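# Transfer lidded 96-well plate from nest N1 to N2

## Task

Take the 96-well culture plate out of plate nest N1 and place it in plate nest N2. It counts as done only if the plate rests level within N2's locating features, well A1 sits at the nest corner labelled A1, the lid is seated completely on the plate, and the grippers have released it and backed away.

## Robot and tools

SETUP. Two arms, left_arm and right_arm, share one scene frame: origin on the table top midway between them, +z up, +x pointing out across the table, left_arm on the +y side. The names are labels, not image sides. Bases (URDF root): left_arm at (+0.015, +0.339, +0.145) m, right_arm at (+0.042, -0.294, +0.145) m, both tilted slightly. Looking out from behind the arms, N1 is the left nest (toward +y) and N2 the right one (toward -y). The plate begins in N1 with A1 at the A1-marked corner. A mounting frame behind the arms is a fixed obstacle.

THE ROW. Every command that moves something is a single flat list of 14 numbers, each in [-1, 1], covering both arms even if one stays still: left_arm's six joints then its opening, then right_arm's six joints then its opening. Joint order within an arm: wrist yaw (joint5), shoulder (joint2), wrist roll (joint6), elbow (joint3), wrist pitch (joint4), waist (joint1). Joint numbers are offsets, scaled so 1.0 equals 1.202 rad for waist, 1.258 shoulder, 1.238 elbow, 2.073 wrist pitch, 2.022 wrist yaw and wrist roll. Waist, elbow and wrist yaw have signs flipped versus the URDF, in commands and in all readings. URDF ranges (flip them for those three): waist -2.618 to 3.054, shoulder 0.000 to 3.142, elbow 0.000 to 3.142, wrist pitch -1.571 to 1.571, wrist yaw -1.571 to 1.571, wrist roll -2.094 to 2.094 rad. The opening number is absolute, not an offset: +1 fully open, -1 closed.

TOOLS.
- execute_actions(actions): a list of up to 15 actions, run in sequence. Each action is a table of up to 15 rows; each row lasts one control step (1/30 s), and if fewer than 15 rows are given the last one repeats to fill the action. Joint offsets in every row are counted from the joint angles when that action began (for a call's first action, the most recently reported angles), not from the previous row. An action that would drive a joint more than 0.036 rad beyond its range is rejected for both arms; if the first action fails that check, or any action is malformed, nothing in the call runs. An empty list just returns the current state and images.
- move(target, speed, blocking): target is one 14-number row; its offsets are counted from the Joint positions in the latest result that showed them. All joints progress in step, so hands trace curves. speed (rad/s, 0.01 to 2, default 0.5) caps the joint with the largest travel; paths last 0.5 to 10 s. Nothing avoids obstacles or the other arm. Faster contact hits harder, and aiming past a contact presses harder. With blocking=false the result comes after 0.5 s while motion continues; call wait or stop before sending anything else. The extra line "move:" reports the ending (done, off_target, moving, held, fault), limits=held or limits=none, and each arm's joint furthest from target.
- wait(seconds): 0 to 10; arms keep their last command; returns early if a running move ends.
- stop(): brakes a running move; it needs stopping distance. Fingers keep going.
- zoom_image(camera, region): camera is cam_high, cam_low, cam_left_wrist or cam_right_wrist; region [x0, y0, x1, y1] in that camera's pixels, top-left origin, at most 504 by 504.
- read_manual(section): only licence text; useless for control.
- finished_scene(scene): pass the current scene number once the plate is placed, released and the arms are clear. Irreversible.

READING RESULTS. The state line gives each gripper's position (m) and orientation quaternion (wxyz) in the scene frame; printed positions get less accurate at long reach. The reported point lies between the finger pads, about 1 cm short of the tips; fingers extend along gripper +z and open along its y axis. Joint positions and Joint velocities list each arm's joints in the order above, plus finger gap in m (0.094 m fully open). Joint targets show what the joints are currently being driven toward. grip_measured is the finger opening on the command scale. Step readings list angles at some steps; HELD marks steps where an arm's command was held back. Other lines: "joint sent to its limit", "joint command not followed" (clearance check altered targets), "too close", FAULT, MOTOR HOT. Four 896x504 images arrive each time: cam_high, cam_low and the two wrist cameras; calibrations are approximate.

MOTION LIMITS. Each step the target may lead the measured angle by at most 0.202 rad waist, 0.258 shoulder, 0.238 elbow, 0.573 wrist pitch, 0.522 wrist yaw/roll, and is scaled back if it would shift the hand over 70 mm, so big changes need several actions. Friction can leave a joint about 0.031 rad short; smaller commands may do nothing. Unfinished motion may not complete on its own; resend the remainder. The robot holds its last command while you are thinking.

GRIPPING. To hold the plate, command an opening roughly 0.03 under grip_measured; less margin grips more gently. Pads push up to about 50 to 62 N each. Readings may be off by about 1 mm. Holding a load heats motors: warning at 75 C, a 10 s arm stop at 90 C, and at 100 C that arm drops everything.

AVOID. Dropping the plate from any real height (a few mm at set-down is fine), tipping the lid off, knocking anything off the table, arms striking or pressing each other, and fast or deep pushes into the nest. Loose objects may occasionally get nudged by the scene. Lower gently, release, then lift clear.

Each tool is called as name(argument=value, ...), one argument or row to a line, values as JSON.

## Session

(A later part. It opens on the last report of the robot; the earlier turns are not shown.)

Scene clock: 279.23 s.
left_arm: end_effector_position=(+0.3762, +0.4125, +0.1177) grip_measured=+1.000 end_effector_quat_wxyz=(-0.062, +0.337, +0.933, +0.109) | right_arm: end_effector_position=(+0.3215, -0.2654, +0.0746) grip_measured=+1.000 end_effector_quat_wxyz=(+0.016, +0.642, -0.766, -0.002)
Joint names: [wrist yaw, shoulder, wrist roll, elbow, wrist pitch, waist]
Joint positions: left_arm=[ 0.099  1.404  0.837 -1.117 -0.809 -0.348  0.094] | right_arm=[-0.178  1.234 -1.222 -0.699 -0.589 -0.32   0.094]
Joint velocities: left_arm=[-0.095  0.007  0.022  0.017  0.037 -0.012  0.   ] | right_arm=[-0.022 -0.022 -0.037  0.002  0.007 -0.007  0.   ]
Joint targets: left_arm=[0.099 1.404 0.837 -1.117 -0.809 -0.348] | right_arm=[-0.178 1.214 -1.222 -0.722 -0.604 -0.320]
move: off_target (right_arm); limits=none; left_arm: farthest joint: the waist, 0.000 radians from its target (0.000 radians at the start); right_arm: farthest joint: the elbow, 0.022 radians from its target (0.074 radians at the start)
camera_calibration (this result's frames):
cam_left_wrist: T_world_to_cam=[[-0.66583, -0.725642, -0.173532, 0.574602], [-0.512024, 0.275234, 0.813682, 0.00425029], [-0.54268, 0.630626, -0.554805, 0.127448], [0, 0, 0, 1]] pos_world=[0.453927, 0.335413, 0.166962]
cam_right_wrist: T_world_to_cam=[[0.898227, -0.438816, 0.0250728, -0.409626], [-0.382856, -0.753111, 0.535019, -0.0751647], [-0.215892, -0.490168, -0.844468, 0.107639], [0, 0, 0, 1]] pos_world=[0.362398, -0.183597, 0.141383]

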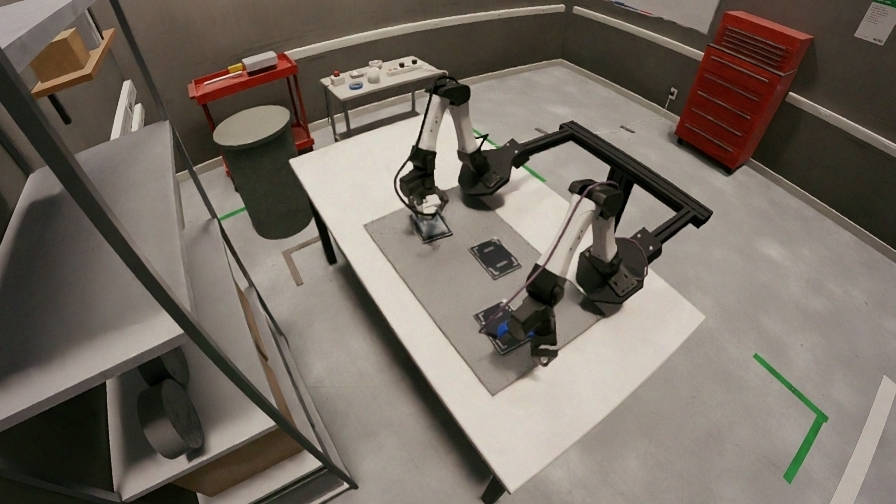

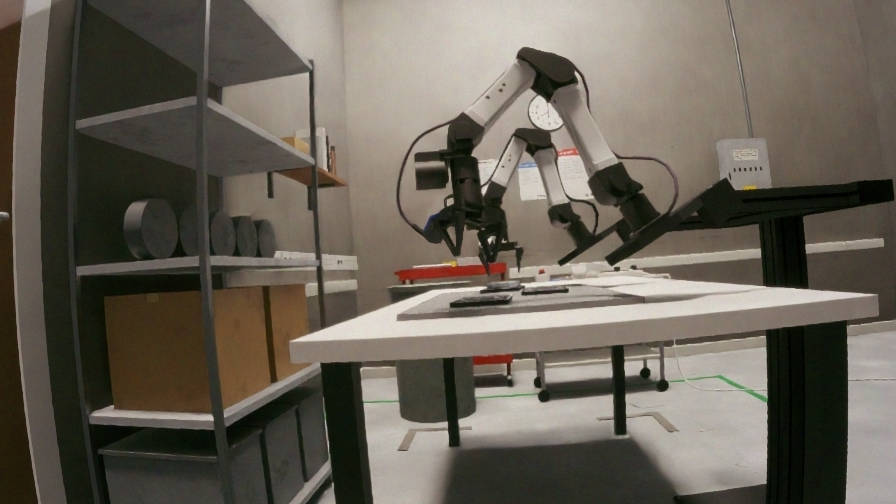

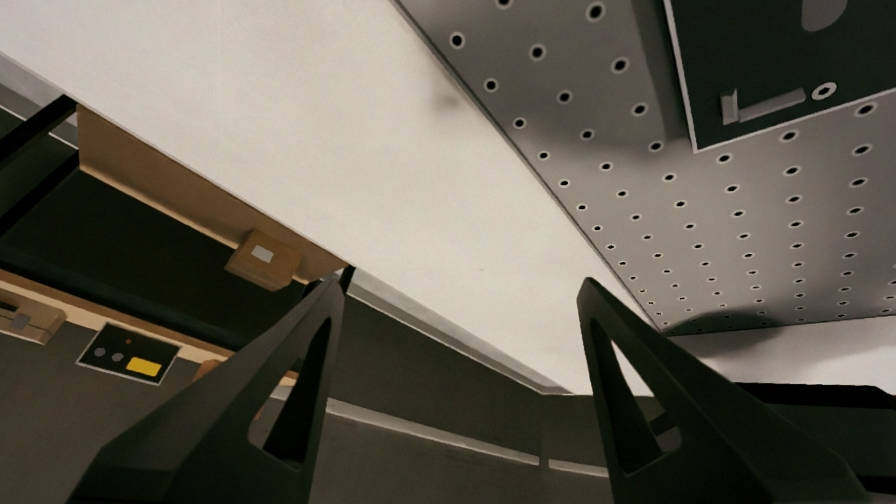

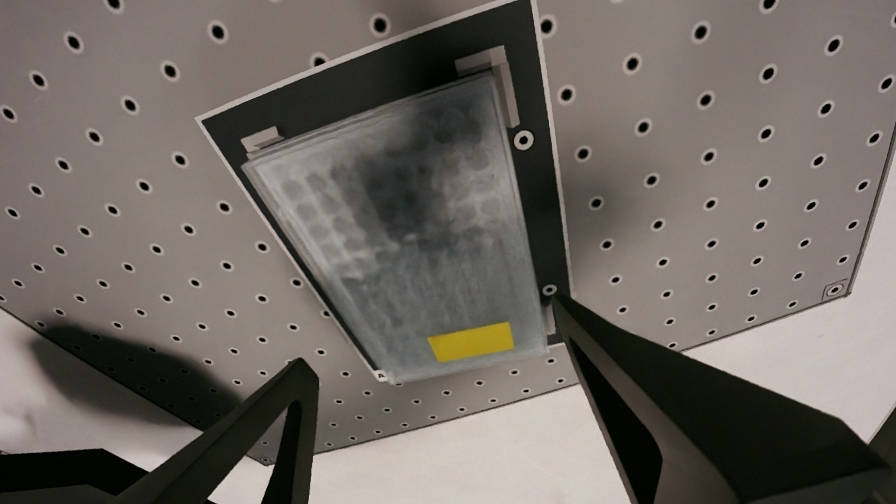

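move(
  target=[0,0,0,0,0,0,1, 0,-0.12,0,-0.05,-0.06,0.2,1],
  speed=0.5,
)

zoom_image(
  camera="cam_low",
  region=[430,260,600,320],
)

zoom_image(
  camera="cam_high",
  region=[380,180,500,270],
)

Scene clock: 284.50 s.
left_arm: end_effector_position=(+0.3762, +0.4125, +0.1177) grip_measured=+1.000 end_effector_quat_wxyz=(-0.062, +0.337, +0.933, +0.109) | right_arm: end_effector_position=(+0.3287, -0.3327, +0.1068) grip_measured=+1.000 end_effector_quat_wxyz=(-0.031, -0.556, +0.829, -0.052)
Joint names: [wrist yaw, shoulder, wrist roll, elbow, wrist pitch, waist]
Joint positions: left_arm=[ 0.099  1.404  0.837 -1.117 -0.809 -0.348  0.094] | right_arm=[-0.177  1.101 -1.222 -0.74  -0.698 -0.088  0.094]
Joint velocities: left_arm=[-0.037 -0.002  0.022 -0.002 -0.066  0.012  0.   ] | right_arm=[-0.051 -0.012 -0.022 -0.002 -0.051  0.007  0.   ]
Joint targets: left_arm=[0.099 1.404 0.837 -1.117 -0.809 -0.348] | right_arm=[-0.178 1.083 -1.222 -0.761 -0.713 -0.080]
move: off_target (right_arm); limits=none; left_arm: farthest joint: the waist, 0.000 radians from its target (0.000 radians at the start); right_arm: farthest joint: the elbow, 0.021 radians from its target (0.062 radians at the start)
camera_calibration (this result's frames):
cam_left_wrist: T_world_to_cam=[[-0.66583, -0.725642, -0.173532, 0.574602], [-0.512024, 0.275234, 0.813682, 0.00425029], [-0.54268, 0.630626, -0.554805, 0.127448], [0, 0, 0, 1]] pos_world=[0.453927, 0.335413, 0.166962]
cam_right_wrist: T_world_to_cam=[[0.783574, -0.609234, 0.121842, -0.475748], [-0.552834, -0.594195, 0.584214, -0.0369187], [-0.283525, -0.525134, -0.802402, 0.109559], [0, 0, 0, 1]] pos_world=[0.383437, -0.254246, 0.167445]

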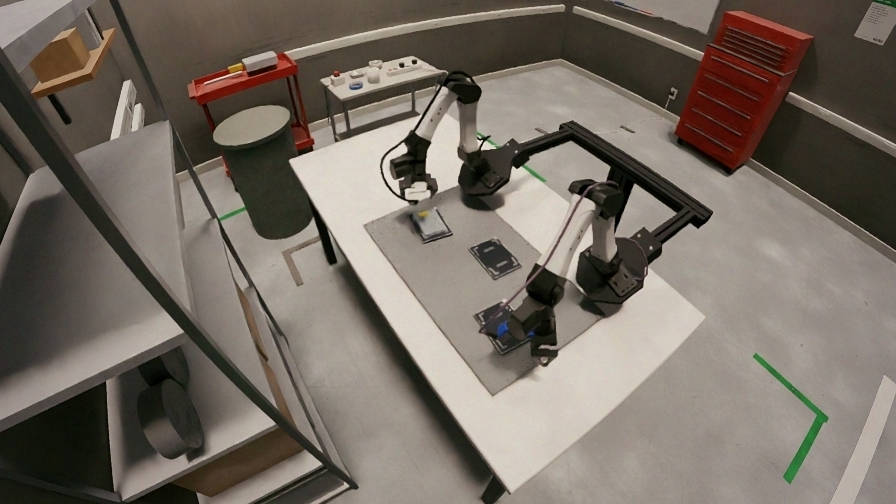

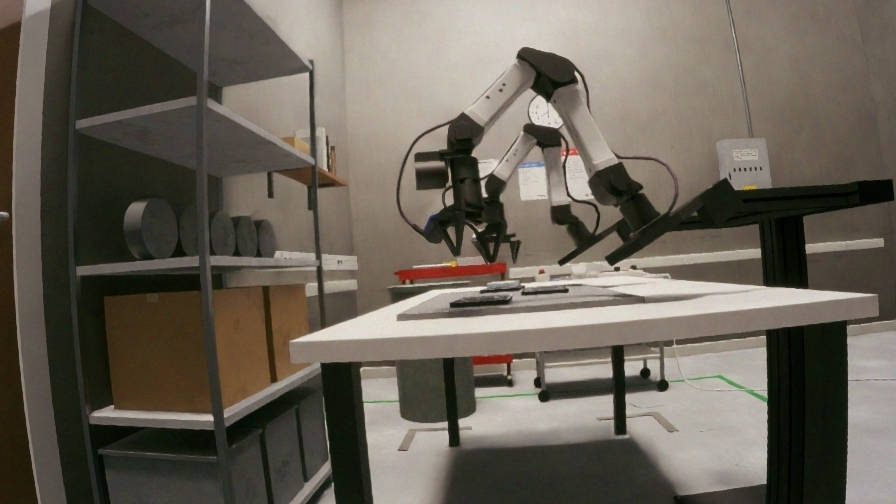

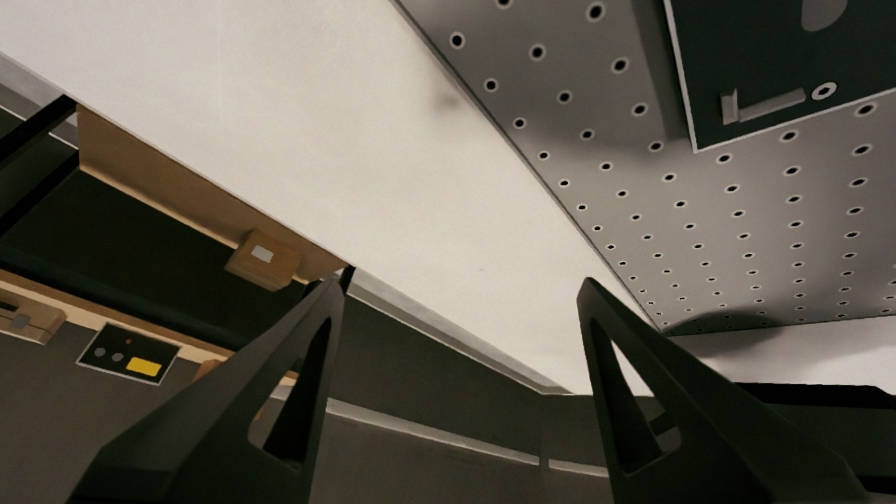

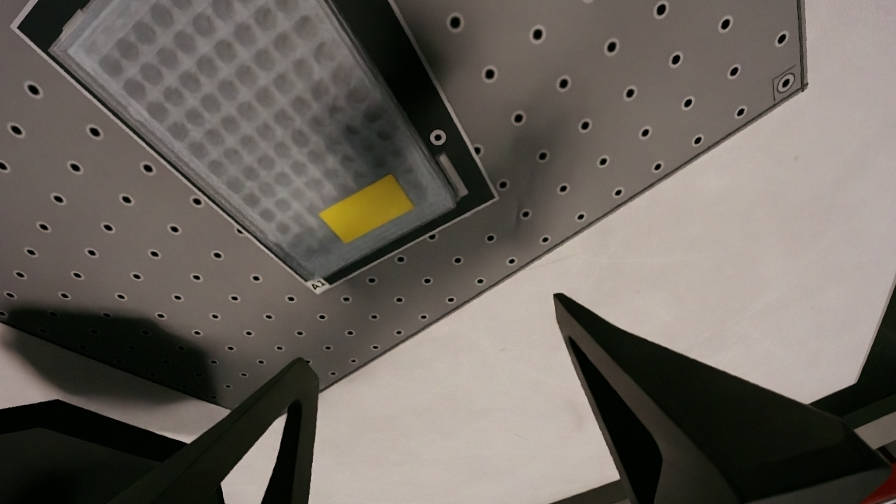

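Region (430, 260, 600, 320) of cam_low's 896x504 image, scaled by 2.965, with more detail than that image has; it fills the top 178 rows of this view, and the rest is white.

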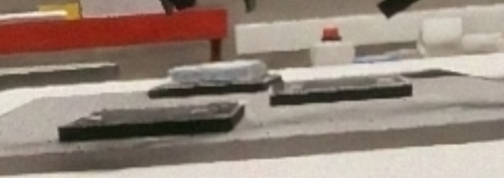

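Region (380, 180, 500, 270) of cam_high's 896x504 image, scaled by 4.200, with more detail than that image has; it fills the top 378 rows of this view, and the rest is white.

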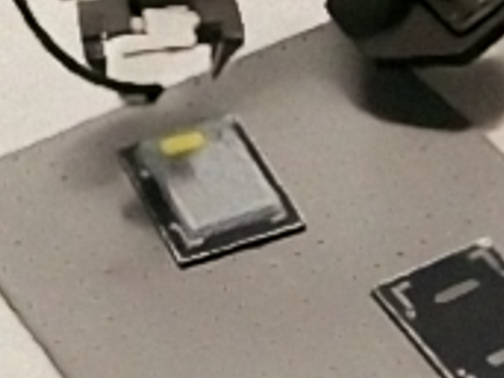

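move(
  target=[0,0,0,0,0,0,1, 0,-0.25,0,0,-0.1,0.2,1],
  speed=0.6,
)

zoom_image(
  camera="cam_high",
  region=[380,180,500,270],
)

Scene clock: 288.00 s.
left_arm: end_effector_position=(+0.3762, +0.4125, +0.1177) grip_measured=+1.000 end_effector_quat_wxyz=(-0.062, +0.337, +0.933, +0.109) | right_arm: end_effector_position=(+0.2970, -0.3861, +0.1692) grip_measured=+1.000 end_effector_quat_wxyz=(-0.034, -0.464, +0.877, -0.125)
Joint names: [wrist yaw, shoulder, wrist roll, elbow, wrist pitch, waist]
Joint positions: left_arm=[ 0.099  1.404  0.837 -1.117 -0.809 -0.348  0.094] | right_arm=[-0.177  0.803 -1.222 -0.74  -0.891  0.144  0.094]
Joint velocities: left_arm=[ 0.037 -0.007 -0.037  0.012  0.022 -0.012  0.   ] | right_arm=[ 0.037  0.002 -0.007  0.012  0.007  0.002  0.   ]
Joint targets: left_arm=[0.099 1.404 0.837 -1.117 -0.809 -0.348] | right_arm=[-0.177 0.787 -1.222 -0.740 -0.905 0.153]
move: done; limits=none; left_arm: farthest joint: the waist, 0.000 radians from its target (0.000 radians at the start); right_arm: farthest joint: the shoulder, 0.017 radians from its target (0.315 radians at the start)
camera_calibration (this result's frames):
cam_left_wrist: T_world_to_cam=[[-0.66583, -0.725642, -0.173532, 0.574602], [-0.512024, 0.275234, 0.813682, 0.00425029], [-0.54268, 0.630626, -0.554805, 0.127448], [0, 0, 0, 1]] pos_world=[0.453927, 0.335413, 0.166962]
cam_right_wrist: T_world_to_cam=[[0.629569, -0.728851, 0.269108, -0.516431], [-0.705927, -0.391944, 0.589955, 0.0000503063], [-0.324514, -0.561388, -0.761271, 0.113764], [0, 0, 0, 1]] pos_world=[0.362082, -0.312515, 0.225551]

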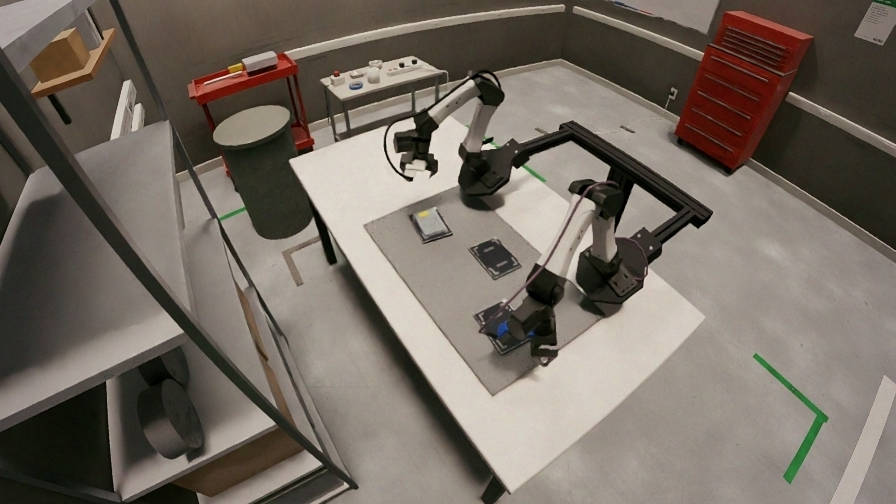

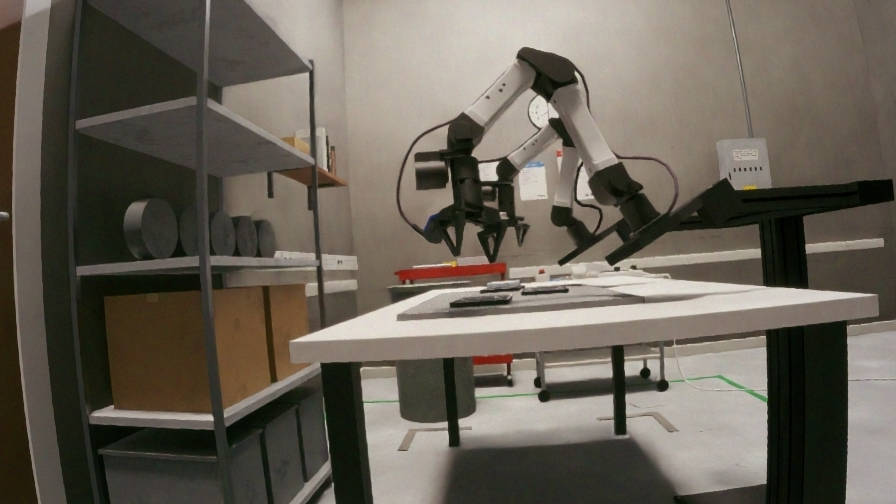

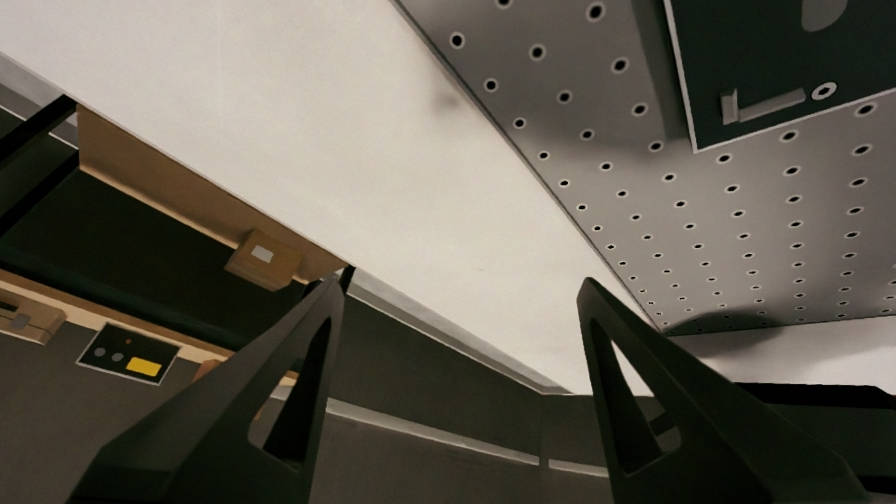

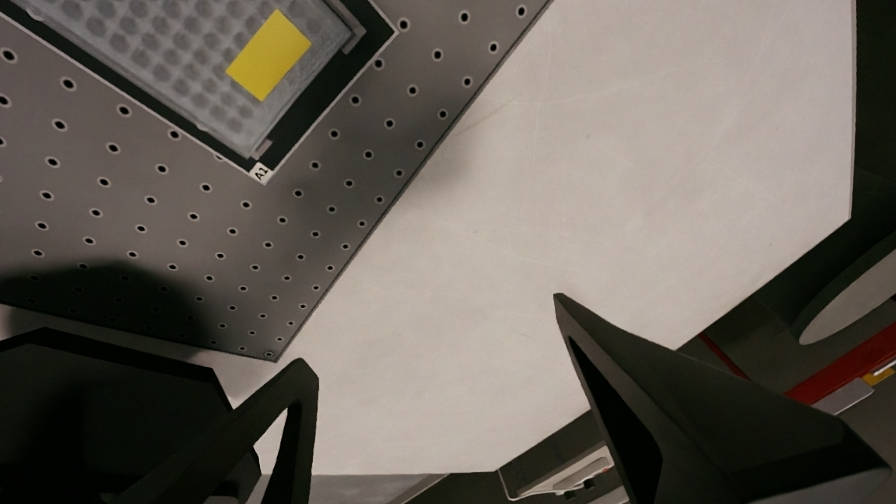

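Region (380, 180, 500, 270) of cam_high's 896x504 image, scaled by 4.200, with more detail than that image has; it fills the top 378 rows of this view, and the rest is white.

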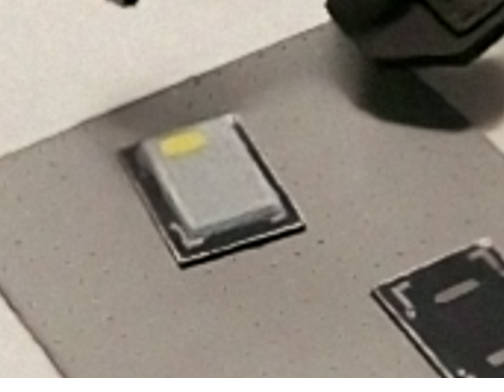

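Far locators are visible too, so the plate is seated.

finished_scene(
  scene=2,
)

The scene is finished: the task was done.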